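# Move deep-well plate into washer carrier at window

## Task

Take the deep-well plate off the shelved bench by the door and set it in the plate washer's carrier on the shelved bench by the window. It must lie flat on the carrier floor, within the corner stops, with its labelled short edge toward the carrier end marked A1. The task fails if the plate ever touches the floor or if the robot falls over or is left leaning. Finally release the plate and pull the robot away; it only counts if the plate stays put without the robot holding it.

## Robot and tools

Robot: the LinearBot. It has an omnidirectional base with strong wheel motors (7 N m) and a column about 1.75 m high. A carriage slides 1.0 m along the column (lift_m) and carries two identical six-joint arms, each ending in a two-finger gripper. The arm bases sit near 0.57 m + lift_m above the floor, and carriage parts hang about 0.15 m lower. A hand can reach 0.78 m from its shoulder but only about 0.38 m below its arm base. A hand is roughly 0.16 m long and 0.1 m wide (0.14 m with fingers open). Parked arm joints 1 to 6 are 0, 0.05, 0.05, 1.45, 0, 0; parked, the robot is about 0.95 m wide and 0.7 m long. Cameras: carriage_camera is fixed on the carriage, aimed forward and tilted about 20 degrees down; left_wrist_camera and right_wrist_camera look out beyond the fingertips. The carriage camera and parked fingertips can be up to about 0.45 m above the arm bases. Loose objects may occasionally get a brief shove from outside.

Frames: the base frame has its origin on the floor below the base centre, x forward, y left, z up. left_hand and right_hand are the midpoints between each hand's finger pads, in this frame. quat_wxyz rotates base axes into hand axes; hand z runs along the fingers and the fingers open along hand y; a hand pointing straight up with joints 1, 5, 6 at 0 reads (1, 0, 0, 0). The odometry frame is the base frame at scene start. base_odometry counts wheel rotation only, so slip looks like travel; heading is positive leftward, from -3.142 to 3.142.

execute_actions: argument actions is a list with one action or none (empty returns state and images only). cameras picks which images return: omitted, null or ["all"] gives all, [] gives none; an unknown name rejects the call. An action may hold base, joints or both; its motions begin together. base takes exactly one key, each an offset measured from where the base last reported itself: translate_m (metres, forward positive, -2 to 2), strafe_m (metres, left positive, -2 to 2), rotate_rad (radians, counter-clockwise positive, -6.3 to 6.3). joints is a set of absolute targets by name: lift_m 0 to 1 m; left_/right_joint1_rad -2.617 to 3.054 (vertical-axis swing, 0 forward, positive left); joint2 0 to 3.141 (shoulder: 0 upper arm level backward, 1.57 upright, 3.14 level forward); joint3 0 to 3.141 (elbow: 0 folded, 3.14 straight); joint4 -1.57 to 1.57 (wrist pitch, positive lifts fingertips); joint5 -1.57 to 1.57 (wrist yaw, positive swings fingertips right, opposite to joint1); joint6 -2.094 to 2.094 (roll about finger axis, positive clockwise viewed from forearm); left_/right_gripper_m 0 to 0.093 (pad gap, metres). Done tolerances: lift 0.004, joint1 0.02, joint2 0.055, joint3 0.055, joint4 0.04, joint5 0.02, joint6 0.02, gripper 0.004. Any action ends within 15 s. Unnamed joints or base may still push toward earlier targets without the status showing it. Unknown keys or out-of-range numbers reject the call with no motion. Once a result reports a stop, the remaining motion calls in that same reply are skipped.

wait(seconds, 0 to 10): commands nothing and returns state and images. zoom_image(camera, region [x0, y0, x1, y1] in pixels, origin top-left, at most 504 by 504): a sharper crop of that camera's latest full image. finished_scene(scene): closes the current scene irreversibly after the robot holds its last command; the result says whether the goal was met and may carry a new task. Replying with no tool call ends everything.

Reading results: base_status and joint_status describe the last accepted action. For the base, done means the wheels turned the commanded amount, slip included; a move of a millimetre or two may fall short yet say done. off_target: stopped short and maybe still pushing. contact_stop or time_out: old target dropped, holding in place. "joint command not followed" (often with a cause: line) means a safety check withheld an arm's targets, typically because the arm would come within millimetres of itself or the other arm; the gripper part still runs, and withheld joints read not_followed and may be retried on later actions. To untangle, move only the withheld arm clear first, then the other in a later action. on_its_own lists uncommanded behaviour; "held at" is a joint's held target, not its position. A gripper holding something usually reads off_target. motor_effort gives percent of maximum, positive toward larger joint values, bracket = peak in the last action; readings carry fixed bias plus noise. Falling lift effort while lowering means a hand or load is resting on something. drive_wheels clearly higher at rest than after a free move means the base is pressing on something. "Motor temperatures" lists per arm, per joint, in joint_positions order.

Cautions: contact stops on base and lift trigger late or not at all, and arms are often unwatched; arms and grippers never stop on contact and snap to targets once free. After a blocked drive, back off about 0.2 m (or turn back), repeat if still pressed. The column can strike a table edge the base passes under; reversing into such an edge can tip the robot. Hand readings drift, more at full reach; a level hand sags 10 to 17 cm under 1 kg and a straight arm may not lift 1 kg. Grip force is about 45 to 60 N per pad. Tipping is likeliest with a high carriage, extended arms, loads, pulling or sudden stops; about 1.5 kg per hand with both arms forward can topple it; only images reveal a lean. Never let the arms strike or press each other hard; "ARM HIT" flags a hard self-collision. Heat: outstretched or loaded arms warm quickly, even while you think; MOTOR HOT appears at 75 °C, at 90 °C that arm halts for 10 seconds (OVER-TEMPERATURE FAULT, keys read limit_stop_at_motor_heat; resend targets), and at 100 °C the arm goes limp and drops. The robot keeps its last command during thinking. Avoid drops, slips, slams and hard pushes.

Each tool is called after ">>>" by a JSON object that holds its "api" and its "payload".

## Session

>>> {"api": "execute_actions", "payload": {"actions": [], "cameras": ["carriage_camera"]}}

Scene clock: 0.00 s.
Motor temperatures (°C, as the motors report them): left_arm=[25 29 30 27 25 25] | right_arm=[25 34 28 25 26 26]
base_odometry: x=+0.000 y=+0.000 heading=+0.000 (m, m, rad; odometry frame)
base_status: not commanded
joint_positions: lift_m=+0.300 left_joint1_rad=+0.001 left_joint2_rad=+0.063 left_joint3_rad=+0.023 left_joint4_rad=+1.463 left_joint5_rad=+0.057 left_joint6_rad=-0.013 left_gripper_m=+0.094 right_joint1_rad=+0.014 right_joint2_rad=+0.075 right_joint3_rad=+0.058 right_joint4_rad=+1.414 right_joint5_rad=-0.036 right_joint6_rad=-0.024 right_gripper_m=+0.095
joint_status: not commanded
motor_effort: lift_m=+19 drive_wheels=+0 (%)
left_hand: x=+0.3154 y=+0.3168 z=+1.3235 quat_wxyz=(+0.997, +0.028, +0.074, -0.008) (m; base frame)
right_hand: x=+0.3207 y=-0.3198 z=+1.3314 quat_wxyz=(+0.996, -0.019, +0.087, -0.004) (m; base frame)
pictures: carriage_camera
Images, in order (width x height): carriage_camera 504x504.

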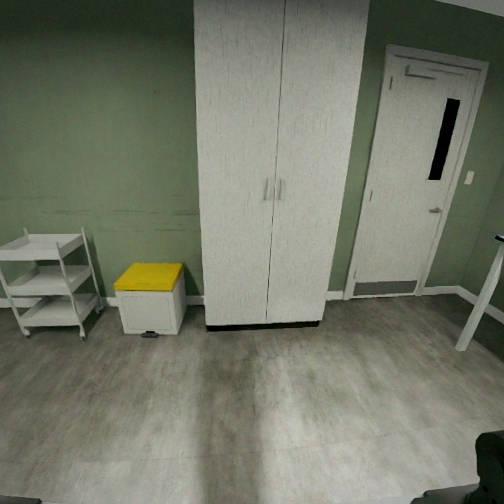

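>>> {"api": "execute_actions", "payload": {"actions": [{"base":{"rotate_rad":-1.57},"joints":{"lift_m":0.5}}], "cameras": ["carriage_camera"]}}

>>> {"api": "execute_actions", "payload": {"actions": [{"base":{"translate_m":0.7},"joints":{"right_joint1_rad":0,"right_joint2_rad":2.0,"right_joint3_rad":1.8,"right_joint4_rad":-1.37,"right_joint5_rad":-0.02,"right_joint6_rad":0}}], "cameras": ["carriage_camera"]}}

Scene clock: 7.30 s.
Motor temperatures (°C, as the motors report them): left_arm=[25 30 31 27 25 25] | right_arm=[25 34 28 25 26 26]
base_odometry: x=+0.000 y=+0.000 heading=-1.570 (m, m, rad; odometry frame)
base_status: done
joint_positions: lift_m=+0.500 left_joint1_rad=+0.001 left_joint2_rad=+0.063 left_joint3_rad=+0.023 left_joint4_rad=+1.462 left_joint5_rad=+0.057 left_joint6_rad=-0.013 left_gripper_m=+0.094 right_joint1_rad=+0.014 right_joint2_rad=+0.075 right_joint3_rad=+0.058 right_joint4_rad=+1.412 right_joint5_rad=-0.036 right_joint6_rad=-0.024 right_gripper_m=+0.095
joint_status: all done
motor_effort: lift_m=+19(20) drive_wheels=+4(9) (%)
left_hand: x=+0.3154 y=+0.3168 z=+1.5234 quat_wxyz=(+0.997, +0.028, +0.074, -0.008) (m; base frame)
right_hand: x=+0.3211 y=-0.3198 z=+1.5313 quat_wxyz=(+0.996, -0.019, +0.087, -0.004) (m; base frame)
pictures: carriage_camera
Images, in order (width x height): carriage_camera 504x504.

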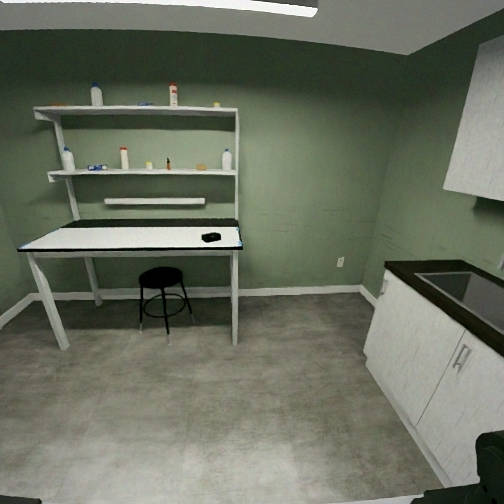

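Scene clock: 10.93 s.
Motor temperatures (°C, as the motors report them): left_arm=[25 30 31 27 25 25] | right_arm=[25 34 29 26 26 26]
base_odometry: x=+0.000 y=-0.700 heading=-1.571 (m, m, rad; odometry frame)
base_status: done
joint_positions: lift_m=+0.500 left_joint1_rad=+0.001 left_joint2_rad=+0.063 left_joint3_rad=+0.023 left_joint4_rad=+1.463 left_joint5_rad=+0.057 left_joint6_rad=-0.013 left_gripper_m=+0.094 right_joint1_rad=+0.006 right_joint2_rad=+1.989 right_joint3_rad=+1.784 right_joint4_rad=-1.358 right_joint5_rad=-0.023 right_joint6_rad=-0.004 right_gripper_m=+0.095
joint_status: all done
motor_effort: lift_m=+19(19) drive_wheels=-6(12) (%)
left_hand: x=+0.3153 y=+0.3168 z=+1.5234 quat_wxyz=(+0.997, +0.028, +0.074, -0.008) (m; base frame)
right_hand: x=+0.6565 y=-0.3201 z=+1.2179 quat_wxyz=(+0.004, -0.005, +1.000, +0.012) (m; base frame)
pictures: carriage_camera
Images, in order (width x height): carriage_camera 504x504.

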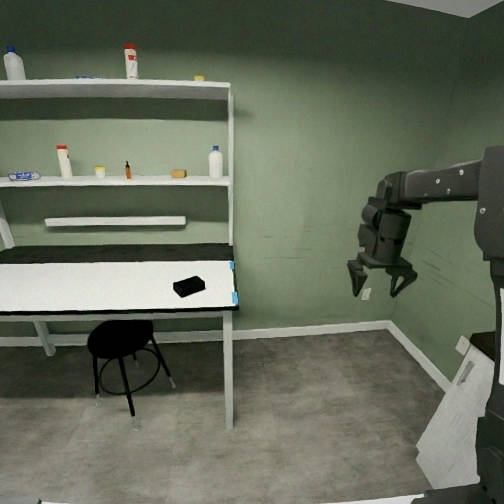

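>>> {"api": "execute_actions", "payload": {"actions": [{"base":{"strafe_m":0.63}}], "cameras": []}}

>>> {"api": "execute_actions", "payload": {"actions": [{"base":{"translate_m":0.43},"joints":{"lift_m":0.42}}], "cameras": ["carriage_camera","right_wrist_camera"]}}

>>> {"api": "zoom_image", "payload": {"camera": "carriage_camera", "region": [290,260,430,400]}}

Scene clock: 19.67 s.
Motor temperatures (°C, as the motors report them): left_arm=[25 30 32 27 25 25] | right_arm=[25 37 31 26 26 26]
base_odometry: x=+0.630 y=-0.700 heading=-1.571 (m, m, rad; odometry frame)
base_status: done
joint_positions: lift_m=+0.500 left_joint1_rad=+0.001 left_joint2_rad=+0.063 left_joint3_rad=+0.023 left_joint4_rad=+1.463 left_joint5_rad=+0.057 left_joint6_rad=-0.013 left_gripper_m=+0.094 right_joint1_rad=+0.001 right_joint2_rad=+1.989 right_joint3_rad=+1.784 right_joint4_rad=-1.360 right_joint5_rad=-0.022 right_joint6_rad=-0.004 right_gripper_m=+0.095
joint_status: not commanded
motor_effort: lift_m=+19(19) drive_wheels=+1(10) (%)
left_hand: x=+0.3154 y=+0.3168 z=+1.5234 quat_wxyz=(+0.997, +0.028, +0.074, -0.008) (m; base frame)
right_hand: x=+0.6562 y=-0.3222 z=+1.2179 quat_wxyz=(+0.003, -0.003, +1.000, +0.011) (m; base frame)
pictures: none
No camera images: the call's "cameras" was empty. Leave "cameras" out to get every camera's image.

Scene clock: 22.67 s.
Motor temperatures (°C, as the motors report them): left_arm=[25 30 32 27 25 25] | right_arm=[25 38 31 26 26 26]
base_odometry: x=+0.630 y=-1.130 heading=-1.570 (m, m, rad; odometry frame)
base_status: done
joint_positions: lift_m=+0.420 left_joint1_rad=+0.001 left_joint2_rad=+0.063 left_joint3_rad=+0.023 left_joint4_rad=+1.463 left_joint5_rad=+0.057 left_joint6_rad=-0.013 left_gripper_m=+0.094 right_joint1_rad=+0.001 right_joint2_rad=+1.990 right_joint3_rad=+1.793 right_joint4_rad=-1.366 right_joint5_rad=-0.022 right_joint6_rad=-0.004 right_gripper_m=+0.095
joint_status: all done
motor_effort: lift_m=+18(21) drive_wheels=+4(9) (%)
left_hand: x=+0.3154 y=+0.3168 z=+1.4435 quat_wxyz=(+0.997, +0.028, +0.074, -0.008) (m; base frame)
right_hand: x=+0.6570 y=-0.3222 z=+1.1402 quat_wxyz=(+0.005, -0.003, +1.000, +0.011) (m; base frame)
pictures: carriage_camera, right_wrist_camera
Images, in order (width x height): carriage_camera 504x504, right_wrist_camera 504x504.

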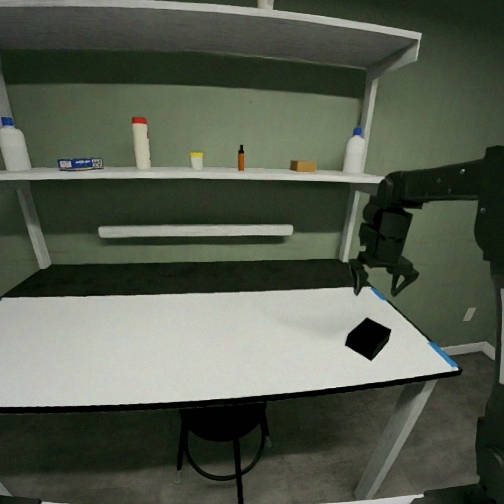

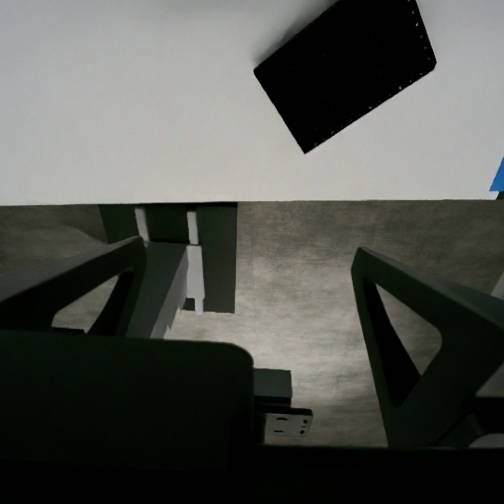

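Region (290, 260, 430, 400) of carriage_camera's 504x504 image, scaled by 3.600, with more detail than that image has.

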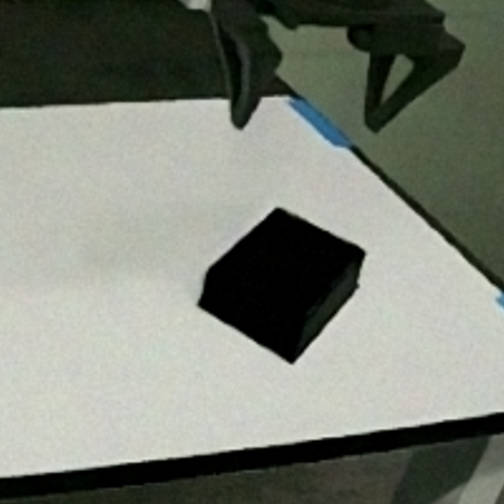

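>>> {"api": "execute_actions", "payload": {"actions": [{"base":{"strafe_m":-0.065},"joints":{"right_joint6_rad":0.95}}], "cameras": []}}

>>> {"api": "execute_actions", "payload": {"actions": [{"base":{"translate_m":0.055},"joints":{"lift_m":0.29}}], "cameras": ["carriage_camera","right_wrist_camera"]}}

Scene clock: 28.50 s.
Motor temperatures (°C, as the motors report them): left_arm=[25 30 33 27 25 25] | right_arm=[25 39 32 26 26 26]
base_odometry: x=+0.565 y=-1.131 heading=-1.570 (m, m, rad; odometry frame)
base_status: done
joint_positions: lift_m=+0.420 left_joint1_rad=+0.001 left_joint2_rad=+0.063 left_joint3_rad=+0.023 left_joint4_rad=+1.463 left_joint5_rad=+0.057 left_joint6_rad=-0.013 left_gripper_m=+0.094 right_joint1_rad=+0.000 right_joint2_rad=+1.990 right_joint3_rad=+1.793 right_joint4_rad=-1.366 right_joint5_rad=-0.022 right_joint6_rad=+0.945 right_gripper_m=+0.095
joint_status: all done
motor_effort: lift_m=+19(18) drive_wheels=+1(8) (%)
left_hand: x=+0.3154 y=+0.3168 z=+1.4435 quat_wxyz=(+0.997, +0.028, +0.074, -0.008) (m; base frame)
right_hand: x=+0.6570 y=-0.3227 z=+1.1402 quat_wxyz=(-0.001, +0.455, +0.890, +0.012) (m; base frame)
pictures: none
No camera images: the call's "cameras" was empty. Leave "cameras" out to get every camera's image.

Scene clock: 29.73 s.
Motor temperatures (°C, as the motors report them): left_arm=[25 30 33 27 25 25] | right_arm=[25 40 32 26 26 26]
base_odometry: x=+0.565 y=-1.186 heading=-1.571 (m, m, rad; odometry frame)
base_status: done
joint_positions: lift_m=+0.290 left_joint1_rad=+0.001 left_joint2_rad=+0.063 left_joint3_rad=+0.023 left_joint4_rad=+1.462 left_joint5_rad=+0.057 left_joint6_rad=-0.013 left_gripper_m=+0.094 right_joint1_rad=+0.000 right_joint2_rad=+1.996 right_joint3_rad=+1.793 right_joint4_rad=-1.366 right_joint5_rad=-0.022 right_joint6_rad=+0.945 right_gripper_m=+0.095
joint_status: all done
motor_effort: lift_m=+18(19) drive_wheels=-4(11) (%)
left_hand: x=+0.3155 y=+0.3168 z=+1.3135 quat_wxyz=(+0.997, +0.028, +0.074, -0.008) (m; base frame)
right_hand: x=+0.6570 y=-0.3227 z=+1.0079 quat_wxyz=(-0.004, +0.455, +0.890, +0.010) (m; base frame)
pictures: carriage_camera, right_wrist_camera
Images, in order (width x height): carriage_camera 504x504, right_wrist_camera 504x504.

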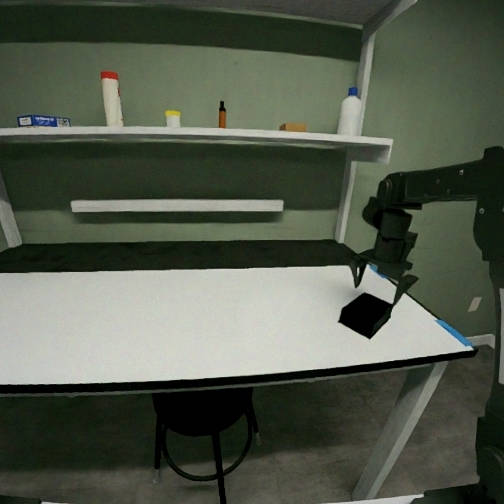

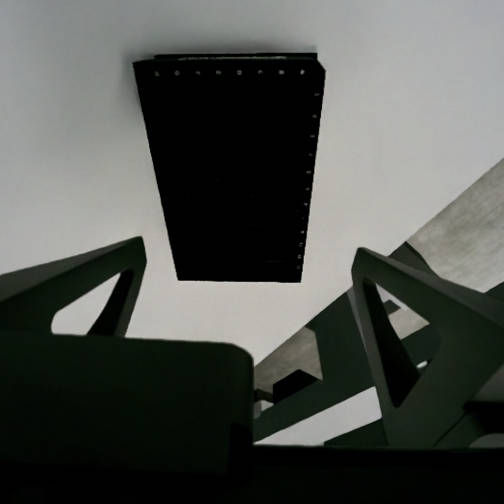

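>>> {"api": "execute_actions", "payload": {"actions": [{"base":{"translate_m":0.01},"joints":{"lift_m":0.25,"right_joint6_rad":0.925}}], "cameras": ["right_wrist_camera"]}}

Scene clock: 33.23 s.
Motor temperatures (°C, as the motors report them): left_arm=[25 30 33 27 25 25] | right_arm=[25 40 32 26 26 26]
base_odometry: x=+0.565 y=-1.196 heading=-1.571 (m, m, rad; odometry frame)
base_status: done
joint_positions: lift_m=+0.250 left_joint1_rad=+0.001 left_joint2_rad=+0.063 left_joint3_rad=+0.023 left_joint4_rad=+1.462 left_joint5_rad=+0.057 left_joint6_rad=-0.013 left_gripper_m=+0.094 right_joint1_rad=+0.000 right_joint2_rad=+1.998 right_joint3_rad=+1.793 right_joint4_rad=-1.366 right_joint5_rad=-0.022 right_joint6_rad=+0.928 right_gripper_m=+0.095
joint_status: all done
motor_effort: lift_m=+20(22) drive_wheels=+3(11) (%)
left_hand: x=+0.3156 y=+0.3168 z=+1.2734 quat_wxyz=(+0.997, +0.028, +0.075, -0.008) (m; base frame)
right_hand: x=+0.6569 y=-0.3227 z=+0.9672 quat_wxyz=(-0.005, +0.447, +0.894, +0.010) (m; base frame)
pictures: right_wrist_camera
Images, in order (width x height): right_wrist_camera 504x504.

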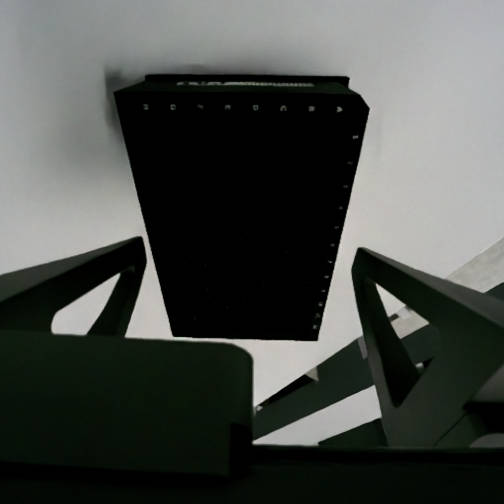

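>>> {"api": "execute_actions", "payload": {"actions": [{"base":{"strafe_m":0.006},"joints":{"lift_m":0.24,"right_joint6_rad":0.94}}], "cameras": ["right_wrist_camera"]}}

>>> {"api": "execute_actions", "payload": {"actions": [{"joints":{"lift_m":0.213}}], "cameras": ["carriage_camera","right_wrist_camera"]}}

Scene clock: 38.23 s.
Motor temperatures (°C, as the motors report them): left_arm=[25 30 33 27 25 25] | right_arm=[25 41 33 26 26 26]
base_odometry: x=+0.570 y=-1.196 heading=-1.572 (m, m, rad; odometry frame)
base_status: done
joint_positions: lift_m=+0.240 left_joint1_rad=+0.001 left_joint2_rad=+0.063 left_joint3_rad=+0.023 left_joint4_rad=+1.462 left_joint5_rad=+0.057 left_joint6_rad=-0.013 left_gripper_m=+0.094 right_joint1_rad=+0.001 right_joint2_rad=+1.997 right_joint3_rad=+1.793 right_joint4_rad=-1.366 right_joint5_rad=-0.021 right_joint6_rad=+0.938 right_gripper_m=+0.095
joint_status: all done
motor_effort: lift_m=+19(23) drive_wheels=-4(6) (%)
left_hand: x=+0.3156 y=+0.3168 z=+1.2634 quat_wxyz=(+0.997, +0.028, +0.075, -0.008) (m; base frame)
right_hand: x=+0.6569 y=-0.3224 z=+0.9575 quat_wxyz=(-0.004, +0.451, +0.892, +0.010) (m; base frame)
pictures: right_wrist_camera
Images, in order (width x height): right_wrist_camera 504x504.

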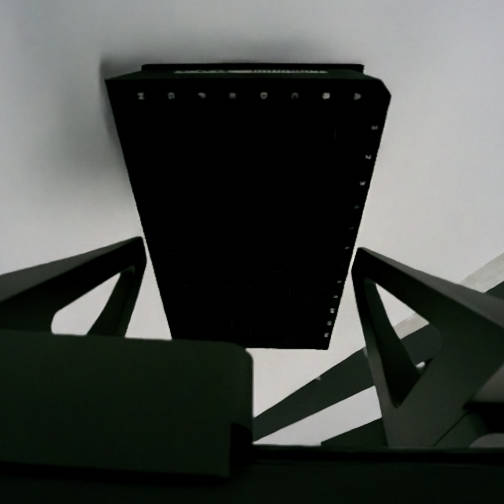

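Scene clock: 38.83 s.
Motor temperatures (°C, as the motors report them): left_arm=[25 30 33 27 25 25] | right_arm=[25 42 33 26 26 26]
base_odometry: x=+0.570 y=-1.196 heading=-1.572 (m, m, rad; odometry frame)
base_status: not commanded
joint_positions: lift_m=+0.213 left_joint1_rad=+0.001 left_joint2_rad=+0.063 left_joint3_rad=+0.023 left_joint4_rad=+1.462 left_joint5_rad=+0.057 left_joint6_rad=-0.013 left_gripper_m=+0.094 right_joint1_rad=+0.001 right_joint2_rad=+1.997 right_joint3_rad=+1.793 right_joint4_rad=-1.367 right_joint5_rad=-0.021 right_joint6_rad=+0.938 right_gripper_m=+0.095
joint_status: all done
motor_effort: lift_m=+19(21) drive_wheels=+2(4) (%)
left_hand: x=+0.3156 y=+0.3168 z=+1.2364 quat_wxyz=(+0.997, +0.028, +0.075, -0.008) (m; base frame)
right_hand: x=+0.6568 y=-0.3224 z=+0.9305 quat_wxyz=(-0.005, +0.451, +0.892, +0.010) (m; base frame)
pictures: carriage_camera, right_wrist_camera
Images, in order (width x height): carriage_camera 504x504, right_wrist_camera 504x504.

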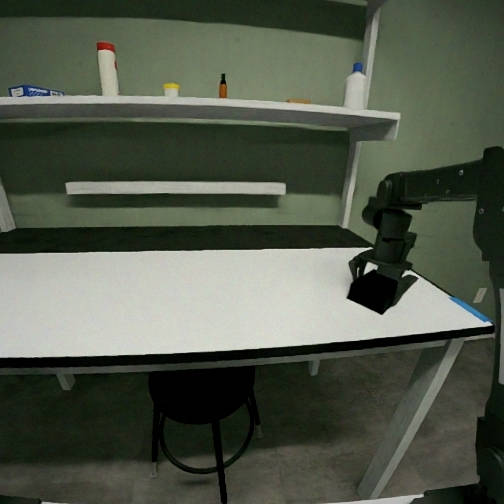

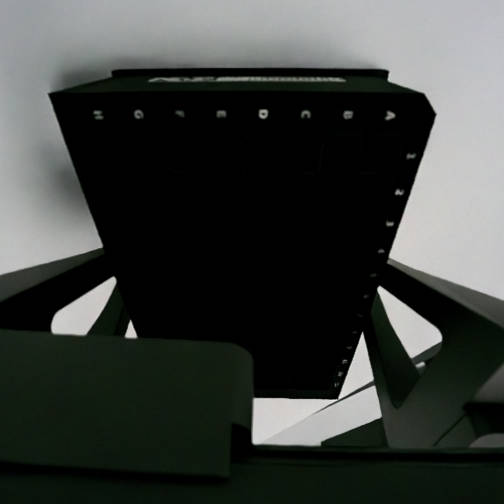

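>>> {"api": "execute_actions", "payload": {"actions": [{"joints":{"right_gripper_m":0.07}}], "cameras": []}}

>>> {"api": "execute_actions", "payload": {"actions": [{"joints":{"lift_m":0.3}}], "cameras": ["right_wrist_camera"]}}

Scene clock: 44.97 s.
Motor temperatures (°C, as the motors report them): left_arm=[25 31 33 27 25 25] | right_arm=[25 43 33 26 26 26]
base_odometry: x=+0.570 y=-1.196 heading=-1.572 (m, m, rad; odometry frame)
base_status: not commanded
joint_positions: lift_m=+0.213 left_joint1_rad=+0.001 left_joint2_rad=+0.063 left_joint3_rad=+0.023 left_joint4_rad=+1.462 left_joint5_rad=+0.057 left_joint6_rad=-0.013 left_gripper_m=+0.094 right_joint1_rad=+0.001 right_joint2_rad=+1.997 right_joint3_rad=+1.793 right_joint4_rad=-1.367 right_joint5_rad=-0.021 right_joint6_rad=+0.938 right_gripper_m=+0.083
joint_status: right_gripper_m off_target (ended at +0.083, target +0.070)
motor_effort: lift_m=+19(19) drive_wheels=-3(3) (%)
left_hand: x=+0.3156 y=+0.3168 z=+1.2364 quat_wxyz=(+0.997, +0.028, +0.075, -0.008) (m; base frame)
right_hand: x=+0.6568 y=-0.3224 z=+0.9305 quat_wxyz=(-0.005, +0.451, +0.892, +0.010) (m; base frame)
pictures: none
No camera images: the call's "cameras" was empty. Leave "cameras" out to get every camera's image.

Scene clock: 45.83 s.
Motor temperatures (°C, as the motors report them): left_arm=[25 31 33 27 25 25] | right_arm=[25 43 33 26 26 26]
base_odometry: x=+0.570 y=-1.196 heading=-1.572 (m, m, rad; odometry frame)
base_status: not commanded
joint_positions: lift_m=+0.300 left_joint1_rad=+0.001 left_joint2_rad=+0.063 left_joint3_rad=+0.023 left_joint4_rad=+1.462 left_joint5_rad=+0.057 left_joint6_rad=-0.013 left_gripper_m=+0.094 right_joint1_rad=+0.001 right_joint2_rad=+1.996 right_joint3_rad=+1.793 right_joint4_rad=-1.367 right_joint5_rad=-0.021 right_joint6_rad=+0.938 right_gripper_m=+0.083
joint_status: all done
motor_effort: lift_m=+19(20) drive_wheels=+3(3) (%)
left_hand: x=+0.3156 y=+0.3168 z=+1.3234 quat_wxyz=(+0.997, +0.028, +0.075, -0.008) (m; base frame)
right_hand: x=+0.6567 y=-0.3224 z=+1.0177 quat_wxyz=(-0.005, +0.451, +0.892, +0.010) (m; base frame)
pictures: right_wrist_camera
Images, in order (width x height): right_wrist_camera 504x504.

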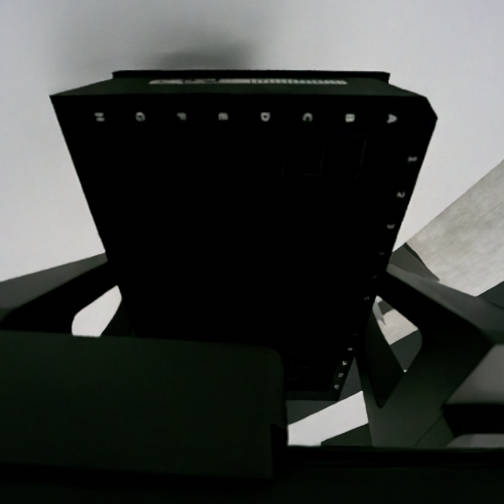

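>>> {"api": "execute_actions", "payload": {"actions": [{"base":{"translate_m":-1.0},"joints":{"lift_m":0.5,"right_joint6_rad":0}}], "cameras": []}}

>>> {"api": "execute_actions", "payload": {"actions": [{"base":{"rotate_rad":-3.14}}], "cameras": ["carriage_camera"]}}

>>> {"api": "execute_actions", "payload": {"actions": [{"base":{"translate_m":0.6}}], "cameras": ["carriage_camera"]}}

Scene clock: 55.13 s.
Motor temperatures (°C, as the motors report them): left_arm=[25 31 34 27 25 25] | right_arm=[25 44 34 26 26 26]
base_odometry: x=+0.572 y=-0.196 heading=-1.572 (m, m, rad; odometry frame)
base_status: done
joint_positions: lift_m=+0.500 left_joint1_rad=+0.001 left_joint2_rad=+0.063 left_joint3_rad=+0.023 left_joint4_rad=+1.461 left_joint5_rad=+0.057 left_joint6_rad=-0.013 left_gripper_m=+0.094 right_joint1_rad=+0.001 right_joint2_rad=+1.997 right_joint3_rad=+1.793 right_joint4_rad=-1.366 right_joint5_rad=-0.021 right_joint6_rad=+0.005 right_gripper_m=+0.083
joint_status: all done
motor_effort: lift_m=+20(21) drive_wheels=+0(10) (%)
left_hand: x=+0.3158 y=+0.3169 z=+1.5233 quat_wxyz=(+0.997, +0.028, +0.075, -0.008) (m; base frame)
right_hand: x=+0.6569 y=-0.3225 z=+1.2174 quat_wxyz=(+0.000, +0.002, +1.000, +0.010) (m; base frame)
pictures: none
No camera images: the call's "cameras" was empty. Leave "cameras" out to get every camera's image.

Scene clock: 59.40 s.
Motor temperatures (°C, as the motors report them): left_arm=[25 31 34 27 25 25] | right_arm=[25 45 34 26 26 26]
base_odometry: x=+0.572 y=-0.196 heading=+1.572 (m, m, rad; odometry frame)
base_status: done
joint_positions: lift_m=+0.500 left_joint1_rad=+0.001 left_joint2_rad=+0.063 left_joint3_rad=+0.023 left_joint4_rad=+1.460 left_joint5_rad=+0.057 left_joint6_rad=-0.013 left_gripper_m=+0.094 right_joint1_rad=-0.008 right_joint2_rad=+1.997 right_joint3_rad=+1.793 right_joint4_rad=-1.360 right_joint5_rad=-0.017 right_joint6_rad=+0.005 right_gripper_m=+0.084
joint_status: not commanded
motor_effort: lift_m=+19(19) drive_wheels=+4(14) (%)
left_hand: x=+0.3161 y=+0.3169 z=+1.5233 quat_wxyz=(+0.997, +0.028, +0.076, -0.008) (m; base frame)
right_hand: x=+0.6584 y=-0.3266 z=+1.2173 quat_wxyz=(+0.003, +0.007, +1.000, +0.008) (m; base frame)
pictures: carriage_camera
Images, in order (width x height): carriage_camera 504x504.

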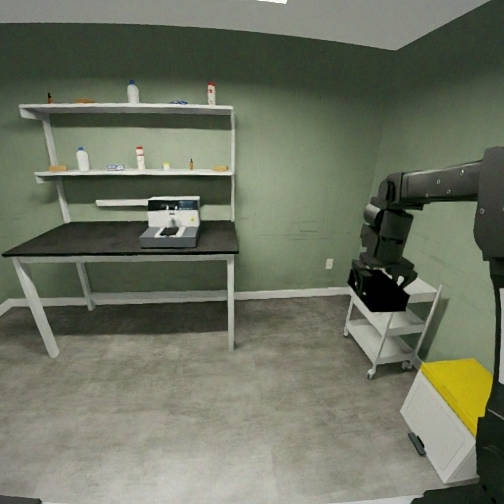

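Scene clock: 62.90 s.
Motor temperatures (°C, as the motors report them): left_arm=[25 31 34 27 25 25] | right_arm=[25 45 34 26 26 26]
base_odometry: x=+0.572 y=+0.404 heading=+1.571 (m, m, rad; odometry frame)
base_status: done
joint_positions: lift_m=+0.500 left_joint1_rad=+0.001 left_joint2_rad=+0.063 left_joint3_rad=+0.023 left_joint4_rad=+1.460 left_joint5_rad=+0.057 left_joint6_rad=-0.013 left_gripper_m=+0.094 right_joint1_rad=-0.007 right_joint2_rad=+1.997 right_joint3_rad=+1.793 right_joint4_rad=-1.362 right_joint5_rad=-0.017 right_joint6_rad=+0.005 right_gripper_m=+0.084
joint_status: not commanded
motor_effort: lift_m=+19(19) drive_wheels=+4(14) (%)
left_hand: x=+0.3160 y=+0.3169 z=+1.5233 quat_wxyz=(+0.997, +0.028, +0.075, -0.008) (m; base frame)
right_hand: x=+0.6578 y=-0.3264 z=+1.2173 quat_wxyz=(+0.002, +0.006, +1.000, +0.008) (m; base frame)
pictures: carriage_camera
Images, in order (width x height): carriage_camera 504x504.

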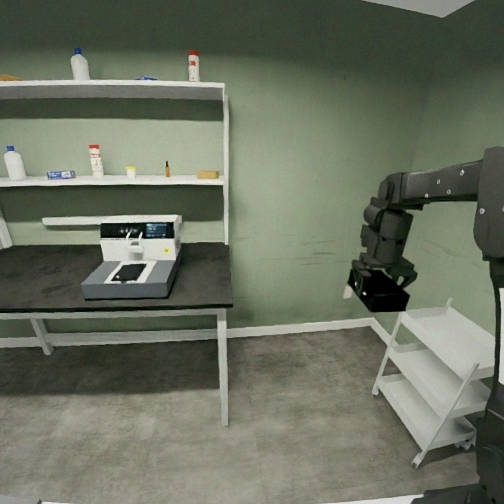

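>>> {"api": "execute_actions", "payload": {"actions": [{"base":{"strafe_m":0.87}}], "cameras": []}}

>>> {"api": "execute_actions", "payload": {"actions": [{"base":{"translate_m":0.45},"joints":{"lift_m":0.4}}], "cameras": ["carriage_camera","right_wrist_camera"]}}

Scene clock: 74.70 s.
Motor temperatures (°C, as the motors report them): left_arm=[25 31 34 27 25 25] | right_arm=[25 47 35 26 26 26]
base_odometry: x=-0.298 y=+0.405 heading=+1.570 (m, m, rad; odometry frame)
base_status: done
joint_positions: lift_m=+0.500 left_joint1_rad=+0.001 left_joint2_rad=+0.063 left_joint3_rad=+0.023 left_joint4_rad=+1.460 left_joint5_rad=+0.057 left_joint6_rad=-0.013 left_gripper_m=+0.094 right_joint1_rad=-0.001 right_joint2_rad=+1.997 right_joint3_rad=+1.793 right_joint4_rad=-1.364 right_joint5_rad=-0.018 right_joint6_rad=+0.005 right_gripper_m=+0.084
joint_status: not commanded
motor_effort: lift_m=+19(19) drive_wheels=-2(9) (%)
left_hand: x=+0.3161 y=+0.3169 z=+1.5233 quat_wxyz=(+0.997, +0.028, +0.076, -0.008) (m; base frame)
right_hand: x=+0.6574 y=-0.3236 z=+1.2173 quat_wxyz=(+0.001, +0.003, +1.000, +0.009) (m; base frame)
pictures: none
No camera images: the call's "cameras" was empty. Leave "cameras" out to get every camera's image.

Scene clock: 77.77 s.
Motor temperatures (°C, as the motors report them): left_arm=[25 31 34 27 25 25] | right_arm=[25 47 35 26 26 26]
base_odometry: x=-0.298 y=+0.855 heading=+1.571 (m, m, rad; odometry frame)
base_status: done
joint_positions: lift_m=+0.400 left_joint1_rad=+0.001 left_joint2_rad=+0.063 left_joint3_rad=+0.023 left_joint4_rad=+1.460 left_joint5_rad=+0.057 left_joint6_rad=-0.013 left_gripper_m=+0.094 right_joint1_rad=-0.001 right_joint2_rad=+1.994 right_joint3_rad=+1.793 right_joint4_rad=-1.367 right_joint5_rad=-0.018 right_joint6_rad=+0.005 right_gripper_m=+0.084
joint_status: all done
motor_effort: lift_m=+19(19) drive_wheels=+4(10) (%)
left_hand: x=+0.3160 y=+0.3169 z=+1.4234 quat_wxyz=(+0.997, +0.028, +0.075, -0.008) (m; base frame)
right_hand: x=+0.6566 y=-0.3236 z=+1.1185 quat_wxyz=(+0.001, +0.003, +1.000, +0.009) (m; base frame)
pictures: carriage_camera, right_wrist_camera
Images, in order (width x height): carriage_camera 504x504, right_wrist_camera 504x504.

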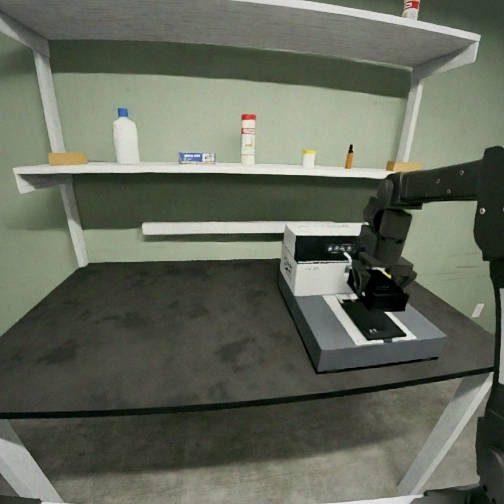

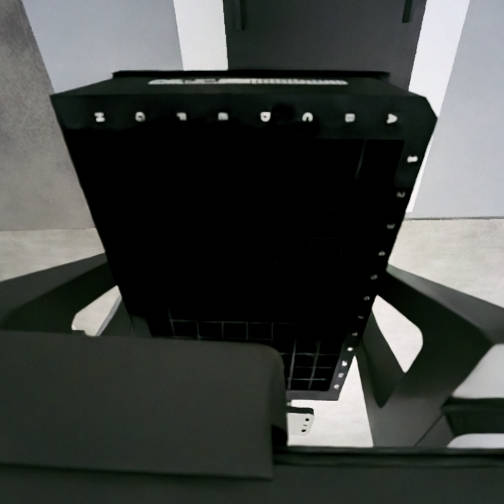

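The A1 mark is at the near end this time, so the plate must be turned 180°. I'll set it on the bench and regrasp.

>>> {"api": "execute_actions", "payload": {"actions": [{"base":{"strafe_m":0.3},"joints":{"right_joint6_rad":1.57}}], "cameras": []}}

>>> {"api": "execute_actions", "payload": {"actions": [{"joints":{"lift_m":0.225}}], "cameras": ["carriage_camera"]}}

>>> {"api": "zoom_image", "payload": {"camera": "carriage_camera", "region": [310,220,470,380]}}

Scene clock: 88.63 s.
Motor temperatures (°C, as the motors report them): left_arm=[25 31 35 27 25 25] | right_arm=[25 47 35 26 26 26]
base_odometry: x=-0.598 y=+0.855 heading=+1.571 (m, m, rad; odometry frame)
base_status: done
joint_positions: lift_m=+0.400 left_joint1_rad=+0.001 left_joint2_rad=+0.063 left_joint3_rad=+0.023 left_joint4_rad=+1.460 left_joint5_rad=+0.057 left_joint6_rad=-0.013 left_gripper_m=+0.094 right_joint1_rad=+0.001 right_joint2_rad=+1.994 right_joint3_rad=+1.793 right_joint4_rad=-1.367 right_joint5_rad=-0.019 right_joint6_rad=+1.565 right_gripper_m=+0.084
joint_status: all done
motor_effort: lift_m=+19(19) drive_wheels=+2(8) (%)
left_hand: x=+0.3159 y=+0.3169 z=+1.4234 quat_wxyz=(+0.997, +0.028, +0.075, -0.008) (m; base frame)
right_hand: x=+0.6567 y=-0.3230 z=+1.1185 quat_wxyz=(-0.006, +0.705, +0.710, +0.008) (m; base frame)
pictures: none
No camera images: the call's "cameras" was empty. Leave "cameras" out to get every camera's image.

Scene clock: 89.87 s.
Motor temperatures (°C, as the motors report them): left_arm=[25 31 35 27 25 25] | right_arm=[25 47 35 26 26 26]
base_odometry: x=-0.598 y=+0.855 heading=+1.571 (m, m, rad; odometry frame)
base_status: not commanded
joint_positions: lift_m=+0.225 left_joint1_rad=+0.001 left_joint2_rad=+0.063 left_joint3_rad=+0.023 left_joint4_rad=+1.460 left_joint5_rad=+0.057 left_joint6_rad=-0.013 left_gripper_m=+0.094 right_joint1_rad=+0.001 right_joint2_rad=+1.996 right_joint3_rad=+1.793 right_joint4_rad=-1.367 right_joint5_rad=-0.019 right_joint6_rad=+1.565 right_gripper_m=+0.084
joint_status: all done
motor_effort: lift_m=+19(20) drive_wheels=+1(3) (%)
left_hand: x=+0.3159 y=+0.3169 z=+1.2484 quat_wxyz=(+0.997, +0.028, +0.075, -0.008) (m; base frame)
right_hand: x=+0.6566 y=-0.3229 z=+0.9430 quat_wxyz=(-0.006, +0.705, +0.710, +0.007) (m; base frame)
pictures: carriage_camera
Images, in order (width x height): carriage_camera 504x504.

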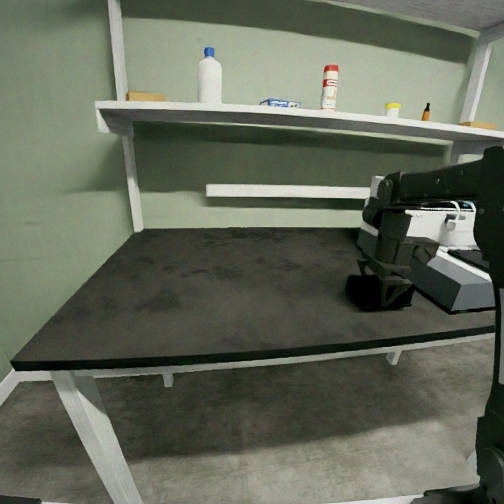

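Region (310, 220, 470, 380) of carriage_camera's 504x504 image, scaled by 3.150, with more detail than that image has.

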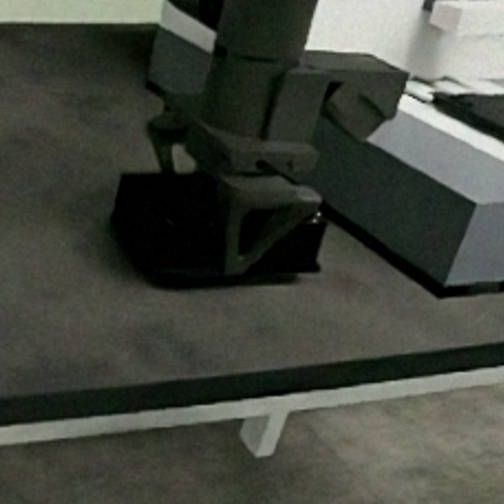

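>>> {"api": "execute_actions", "payload": {"actions": [{"joints":{"lift_m":0.211}}], "cameras": []}}

>>> {"api": "execute_actions", "payload": {"actions": [{"joints":{"right_gripper_m":0.093}}], "cameras": []}}

>>> {"api": "execute_actions", "payload": {"actions": [{"joints":{"lift_m":0.29}}], "cameras": []}}

>>> {"api": "execute_actions", "payload": {"actions": [{"base":{"strafe_m":0.008},"joints":{"right_joint6_rad":-1.58}}], "cameras": []}}

>>> {"api": "execute_actions", "payload": {"actions": [{"joints":{"lift_m":0.242}}], "cameras": ["right_wrist_camera"]}}

Scene clock: 99.10 s.
Motor temperatures (°C, as the motors report them): left_arm=[25 31 35 27 25 25] | right_arm=[25 48 35 26 26 26]
base_odometry: x=-0.598 y=+0.855 heading=+1.571 (m, m, rad; odometry frame)
base_status: not commanded
joint_positions: lift_m=+0.211 left_joint1_rad=+0.001 left_joint2_rad=+0.063 left_joint3_rad=+0.023 left_joint4_rad=+1.460 left_joint5_rad=+0.057 left_joint6_rad=-0.013 left_gripper_m=+0.094 right_joint1_rad=+0.001 right_joint2_rad=+1.993 right_joint3_rad=+1.793 right_joint4_rad=-1.369 right_joint5_rad=-0.019 right_joint6_rad=+1.565 right_gripper_m=+0.084
joint_status: all done
motor_effort: lift_m=+18(24) drive_wheels=-2(2) (%)
left_hand: x=+0.3160 y=+0.3169 z=+1.2345 quat_wxyz=(+0.997, +0.028, +0.075, -0.008) (m; base frame)
right_hand: x=+0.6562 y=-0.3230 z=+0.9299 quat_wxyz=(-0.006, +0.705, +0.709, +0.007) (m; base frame)
pictures: none
No camera images: the call's "cameras" was empty. Leave "cameras" out to get every camera's image.

Scene clock: 99.60 s.
Motor temperatures (°C, as the motors report them): left_arm=[25 31 35 27 25 25] | right_arm=[25 48 35 26 26 26]
base_odometry: x=-0.598 y=+0.855 heading=+1.571 (m, m, rad; odometry frame)
base_status: not commanded
joint_positions: lift_m=+0.211 left_joint1_rad=+0.001 left_joint2_rad=+0.063 left_joint3_rad=+0.023 left_joint4_rad=+1.460 left_joint5_rad=+0.057 left_joint6_rad=-0.013 left_gripper_m=+0.094 right_joint1_rad=+0.001 right_joint2_rad=+1.993 right_joint3_rad=+1.793 right_joint4_rad=-1.369 right_joint5_rad=-0.019 right_joint6_rad=+1.565 right_gripper_m=+0.093
joint_status: all done
motor_effort: lift_m=+18(18) drive_wheels=-2(2) (%)
left_hand: x=+0.3160 y=+0.3169 z=+1.2345 quat_wxyz=(+0.997, +0.028, +0.075, -0.008) (m; base frame)
right_hand: x=+0.6562 y=-0.3230 z=+0.9299 quat_wxyz=(-0.006, +0.705, +0.709, +0.007) (m; base frame)
pictures: none
No camera images: the call's "cameras" was empty. Leave "cameras" out to get every camera's image.

Scene clock: 100.47 s.
Motor temperatures (°C, as the motors report them): left_arm=[25 31 35 27 25 25] | right_arm=[25 48 35 26 26 26]
base_odometry: x=-0.598 y=+0.855 heading=+1.571 (m, m, rad; odometry frame)
base_status: not commanded
joint_positions: lift_m=+0.290 left_joint1_rad=+0.001 left_joint2_rad=+0.063 left_joint3_rad=+0.023 left_joint4_rad=+1.460 left_joint5_rad=+0.057 left_joint6_rad=-0.013 left_gripper_m=+0.094 right_joint1_rad=+0.001 right_joint2_rad=+1.994 right_joint3_rad=+1.793 right_joint4_rad=-1.369 right_joint5_rad=-0.019 right_joint6_rad=+1.565 right_gripper_m=+0.093
joint_status: all done
motor_effort: lift_m=+19(22) drive_wheels=-2(2) (%)
left_hand: x=+0.3160 y=+0.3169 z=+1.3134 quat_wxyz=(+0.997, +0.028, +0.075, -0.008) (m; base frame)
right_hand: x=+0.6563 y=-0.3230 z=+1.0086 quat_wxyz=(-0.006, +0.705, +0.709, +0.007) (m; base frame)
pictures: none
No camera images: the call's "cameras" was empty. Leave "cameras" out to get every camera's image.

Scene clock: 102.80 s.
Motor temperatures (°C, as the motors report them): left_arm=[25 31 35 27 25 25] | right_arm=[25 48 35 26 26 26]
base_odometry: x=-0.606 y=+0.855 heading=+1.571 (m, m, rad; odometry frame)
base_status: done
joint_positions: lift_m=+0.290 left_joint1_rad=+0.001 left_joint2_rad=+0.063 left_joint3_rad=+0.023 left_joint4_rad=+1.460 left_joint5_rad=+0.057 left_joint6_rad=-0.013 left_gripper_m=+0.094 right_joint1_rad=+0.001 right_joint2_rad=+1.994 right_joint3_rad=+1.793 right_joint4_rad=-1.369 right_joint5_rad=-0.019 right_joint6_rad=-1.575 right_gripper_m=+0.093
joint_status: all done
motor_effort: lift_m=+19(19) drive_wheels=+1(7) (%)
left_hand: x=+0.3160 y=+0.3169 z=+1.3134 quat_wxyz=(+0.997, +0.028, +0.075, -0.008) (m; base frame)
right_hand: x=+0.6563 y=-0.3230 z=+1.0086 quat_wxyz=(+0.007, -0.709, +0.705, +0.006) (m; base frame)
pictures: none
No camera images: the call's "cameras" was empty. Leave "cameras" out to get every camera's image.

Scene clock: 103.53 s.
Motor temperatures (°C, as the motors report them): left_arm=[25 31 35 27 25 25] | right_arm=[25 48 35 26 26 26]
base_odometry: x=-0.606 y=+0.855 heading=+1.571 (m, m, rad; odometry frame)
base_status: not commanded
joint_positions: lift_m=+0.242 left_joint1_rad=+0.001 left_joint2_rad=+0.063 left_joint3_rad=+0.023 left_joint4_rad=+1.460 left_joint5_rad=+0.057 left_joint6_rad=-0.013 left_gripper_m=+0.094 right_joint1_rad=+0.001 right_joint2_rad=+1.994 right_joint3_rad=+1.793 right_joint4_rad=-1.369 right_joint5_rad=-0.019 right_joint6_rad=-1.575 right_gripper_m=+0.093
joint_status: all done
motor_effort: lift_m=+18(21) drive_wheels=+1(1) (%)
left_hand: x=+0.3160 y=+0.3169 z=+1.2654 quat_wxyz=(+0.997, +0.028, +0.075, -0.008) (m; base frame)
right_hand: x=+0.6563 y=-0.3230 z=+0.9606 quat_wxyz=(+0.007, -0.709, +0.705, +0.006) (m; base frame)
pictures: right_wrist_camera
Images, in order (width x height): right_wrist_camera 504x504.

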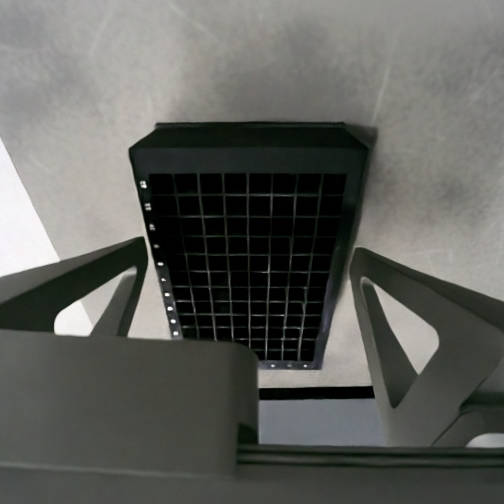

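>>> {"api": "execute_actions", "payload": {"actions": [{"base":{"strafe_m":-0.022}}], "cameras": []}}

>>> {"api": "execute_actions", "payload": {"actions": [{"joints":{"lift_m":0.213}}], "cameras": ["right_wrist_camera"]}}

>>> {"api": "execute_actions", "payload": {"actions": [{"joints":{"right_gripper_m":0.07}}], "cameras": []}}

>>> {"api": "execute_actions", "payload": {"actions": [{"joints":{"lift_m":0.36,"right_joint6_rad":-0.02}}], "cameras": ["right_wrist_camera"]}}

>>> {"api": "execute_actions", "payload": {"actions": [{"base":{"strafe_m":-0.326}}], "cameras": []}}

>>> {"api": "execute_actions", "payload": {"actions": [{"base":{"translate_m":0.028},"joints":{"lift_m":0.325}}], "cameras": ["carriage_camera","right_wrist_camera"]}}

Scene clock: 113.40 s.
Motor temperatures (°C, as the motors report them): left_arm=[25 31 35 27 25 25] | right_arm=[25 48 36 26 26 26]
base_odometry: x=-0.584 y=+0.855 heading=+1.571 (m, m, rad; odometry frame)
base_status: done
joint_positions: lift_m=+0.242 left_joint1_rad=+0.001 left_joint2_rad=+0.063 left_joint3_rad=+0.023 left_joint4_rad=+1.460 left_joint5_rad=+0.057 left_joint6_rad=-0.013 left_gripper_m=+0.094 right_joint1_rad=-0.001 right_joint2_rad=+1.994 right_joint3_rad=+1.793 right_joint4_rad=-1.369 right_joint5_rad=-0.019 right_joint6_rad=-1.575 right_gripper_m=+0.093
joint_status: not commanded
motor_effort: lift_m=+18(18) drive_wheels=-1(8) (%)
left_hand: x=+0.3160 y=+0.3169 z=+1.2654 quat_wxyz=(+0.997, +0.028, +0.075, -0.008) (m; base frame)
right_hand: x=+0.6563 y=-0.3238 z=+0.9606 quat_wxyz=(+0.007, -0.708, +0.706, +0.006) (m; base frame)
pictures: none
No camera images: the call's "cameras" was empty. Leave "cameras" out to get every camera's image.

Scene clock: 114.03 s.
Motor temperatures (°C, as the motors report them): left_arm=[25 31 35 27 25 25] | right_arm=[25 48 36 26 26 26]
base_odometry: x=-0.584 y=+0.855 heading=+1.571 (m, m, rad; odometry frame)
base_status: not commanded
joint_positions: lift_m=+0.213 left_joint1_rad=+0.001 left_joint2_rad=+0.063 left_joint3_rad=+0.023 left_joint4_rad=+1.460 left_joint5_rad=+0.057 left_joint6_rad=-0.013 left_gripper_m=+0.094 right_joint1_rad=-0.001 right_joint2_rad=+1.996 right_joint3_rad=+1.793 right_joint4_rad=-1.369 right_joint5_rad=-0.019 right_joint6_rad=-1.575 right_gripper_m=+0.093
joint_status: all done
motor_effort: lift_m=+19(18) drive_wheels=-1(0) (%)
left_hand: x=+0.3159 y=+0.3169 z=+1.2364 quat_wxyz=(+0.997, +0.028, +0.075, -0.008) (m; base frame)
right_hand: x=+0.6563 y=-0.3238 z=+0.9309 quat_wxyz=(+0.007, -0.708, +0.706, +0.007) (m; base frame)
pictures: right_wrist_camera
Images, in order (width x height): right_wrist_camera 504x504.

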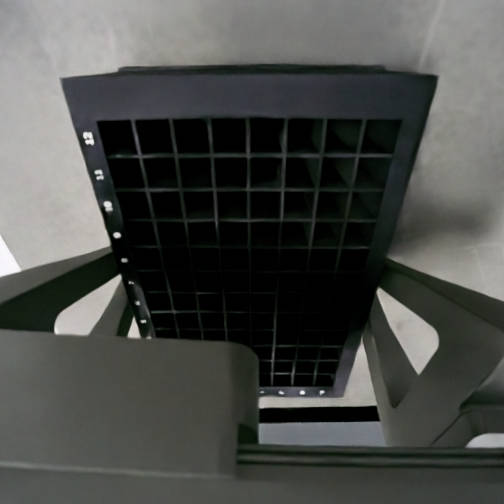

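Scene clock: 114.53 s.
Motor temperatures (°C, as the motors report them): left_arm=[25 31 35 27 25 25] | right_arm=[25 48 36 26 26 26]
base_odometry: x=-0.584 y=+0.855 heading=+1.571 (m, m, rad; odometry frame)
base_status: not commanded
joint_positions: lift_m=+0.213 left_joint1_rad=+0.001 left_joint2_rad=+0.063 left_joint3_rad=+0.023 left_joint4_rad=+1.460 left_joint5_rad=+0.057 left_joint6_rad=-0.013 left_gripper_m=+0.094 right_joint1_rad=-0.001 right_joint2_rad=+1.996 right_joint3_rad=+1.793 right_joint4_rad=-1.369 right_joint5_rad=-0.019 right_joint6_rad=-1.575 right_gripper_m=+0.083
joint_status: right_gripper_m off_target (ended at +0.083, target +0.070)
motor_effort: lift_m=+19(19) drive_wheels=+0(0) (%)
left_hand: x=+0.3159 y=+0.3169 z=+1.2364 quat_wxyz=(+0.997, +0.028, +0.075, -0.008) (m; base frame)
right_hand: x=+0.6563 y=-0.3238 z=+0.9309 quat_wxyz=(+0.007, -0.708, +0.706, +0.007) (m; base frame)
pictures: none
No camera images: the call's "cameras" was empty. Leave "cameras" out to get every camera's image.

Scene clock: 116.27 s.
Motor temperatures (°C, as the motors report them): left_arm=[25 31 35 27 25 25] | right_arm=[25 49 36 26 26 26]
base_odometry: x=-0.584 y=+0.855 heading=+1.571 (m, m, rad; odometry frame)
base_status: not commanded
joint_positions: lift_m=+0.360 left_joint1_rad=+0.001 left_joint2_rad=+0.063 left_joint3_rad=+0.023 left_joint4_rad=+1.460 left_joint5_rad=+0.057 left_joint6_rad=-0.013 left_gripper_m=+0.094 right_joint1_rad=-0.001 right_joint2_rad=+1.997 right_joint3_rad=+1.793 right_joint4_rad=-1.368 right_joint5_rad=-0.019 right_joint6_rad=-0.025 right_gripper_m=+0.083
joint_status: all done
motor_effort: lift_m=+20(26) drive_wheels=-1(1) (%)
left_hand: x=+0.3159 y=+0.3169 z=+1.3833 quat_wxyz=(+0.997, +0.028, +0.075, -0.008) (m; base frame)
right_hand: x=+0.6564 y=-0.3238 z=+1.0775 quat_wxyz=(+0.000, -0.012, +1.000, +0.010) (m; base frame)
pictures: right_wrist_camera
Images, in order (width x height): right_wrist_camera 504x504.

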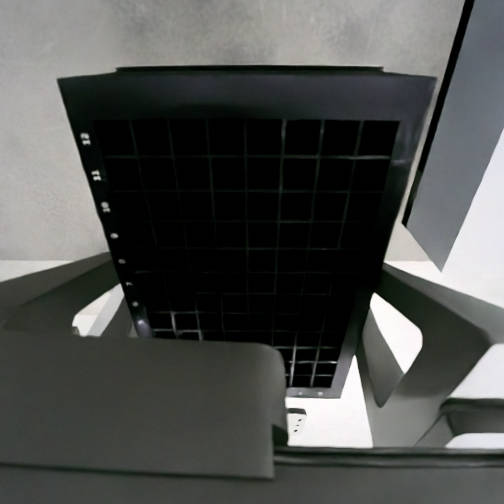

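Scene clock: 118.83 s.
Motor temperatures (°C, as the motors report them): left_arm=[25 31 35 27 25 25] | right_arm=[25 49 36 26 26 26]
base_odometry: x=-0.258 y=+0.855 heading=+1.571 (m, m, rad; odometry frame)
base_status: done
joint_positions: lift_m=+0.360 left_joint1_rad=+0.001 left_joint2_rad=+0.063 left_joint3_rad=+0.023 left_joint4_rad=+1.460 left_joint5_rad=+0.057 left_joint6_rad=-0.013 left_gripper_m=+0.094 right_joint1_rad=-0.001 right_joint2_rad=+1.997 right_joint3_rad=+1.793 right_joint4_rad=-1.368 right_joint5_rad=-0.019 right_joint6_rad=-0.025 right_gripper_m=+0.083
joint_status: not commanded
motor_effort: lift_m=+20(19) drive_wheels=-2(11) (%)
left_hand: x=+0.3159 y=+0.3169 z=+1.3833 quat_wxyz=(+0.997, +0.028, +0.075, -0.008) (m; base frame)
right_hand: x=+0.6564 y=-0.3236 z=+1.0775 quat_wxyz=(+0.000, -0.012, +1.000, +0.010) (m; base frame)
pictures: none
No camera images: the call's "cameras" was empty. Leave "cameras" out to get every camera's image.

Scene clock: 119.90 s.
Motor temperatures (°C, as the motors report them): left_arm=[25 31 35 27 25 25] | right_arm=[25 49 36 26 26 26]
base_odometry: x=-0.258 y=+0.883 heading=+1.570 (m, m, rad; odometry frame)
base_status: done
joint_positions: lift_m=+0.325 left_joint1_rad=+0.001 left_joint2_rad=+0.063 left_joint3_rad=+0.023 left_joint4_rad=+1.461 left_joint5_rad=+0.057 left_joint6_rad=-0.013 left_gripper_m=+0.094 right_joint1_rad=-0.001 right_joint2_rad=+1.997 right_joint3_rad=+1.793 right_joint4_rad=-1.369 right_joint5_rad=-0.019 right_joint6_rad=-0.025 right_gripper_m=+0.083
joint_status: all done
motor_effort: lift_m=+19(18) drive_wheels=+4(7) (%)
left_hand: x=+0.3158 y=+0.3169 z=+1.3484 quat_wxyz=(+0.997, +0.028, +0.075, -0.008) (m; base frame)
right_hand: x=+0.6563 y=-0.3236 z=+1.0424 quat_wxyz=(-0.001, -0.012, +1.000, +0.010) (m; base frame)
pictures: carriage_camera, right_wrist_camera
Images, in order (width x height): carriage_camera 504x504, right_wrist_camera 504x504.

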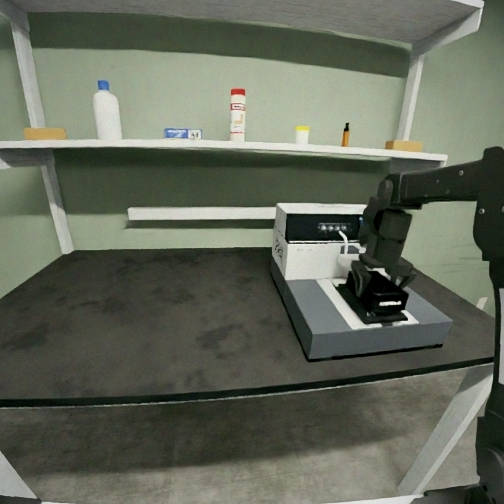

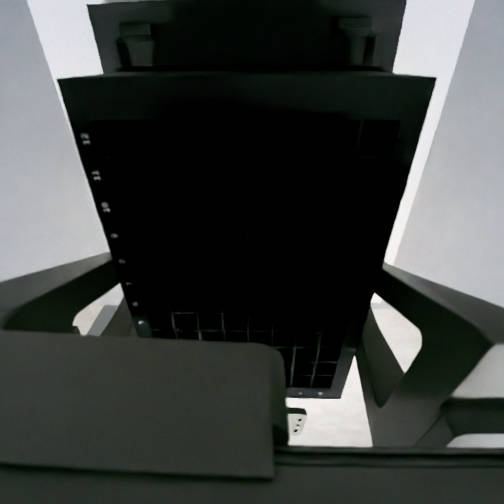

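>>> {"api": "execute_actions", "payload": {"actions": [{"base":{"translate_m":0.01},"joints":{"lift_m":0.318,"right_joint6_rad":-0.057}}], "cameras": ["right_wrist_camera"]}}

Scene clock: 125.20 s.
Motor temperatures (°C, as the motors report them): left_arm=[25 32 35 27 25 25] | right_arm=[25 49 36 26 26 26]
base_odometry: x=-0.258 y=+0.893 heading=+1.569 (m, m, rad; odometry frame)
base_status: done
joint_positions: lift_m=+0.318 left_joint1_rad=+0.001 left_joint2_rad=+0.063 left_joint3_rad=+0.023 left_joint4_rad=+1.462 left_joint5_rad=+0.057 left_joint6_rad=-0.013 left_gripper_m=+0.094 right_joint1_rad=-0.001 right_joint2_rad=+1.997 right_joint3_rad=+1.793 right_joint4_rad=-1.369 right_joint5_rad=-0.019 right_joint6_rad=-0.054 right_gripper_m=+0.083
joint_status: all done
motor_effort: lift_m=+19(21) drive_wheels=-5(9) (%)
left_hand: x=+0.3156 y=+0.3169 z=+1.3415 quat_wxyz=(+0.997, +0.028, +0.075, -0.008) (m; base frame)
right_hand: x=+0.6561 y=-0.3236 z=+1.0356 quat_wxyz=(-0.001, -0.026, +1.000, +0.010) (m; base frame)
pictures: right_wrist_camera
Images, in order (width x height): right_wrist_camera 504x504.

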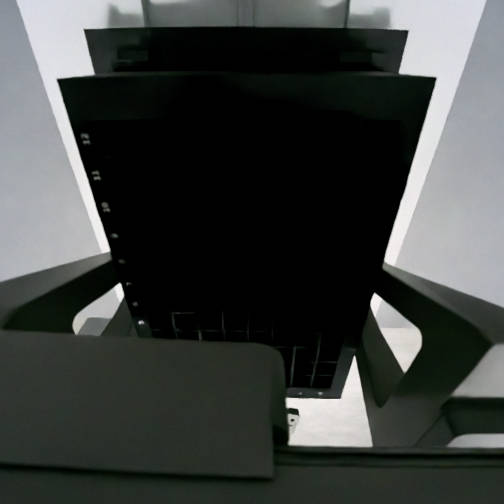

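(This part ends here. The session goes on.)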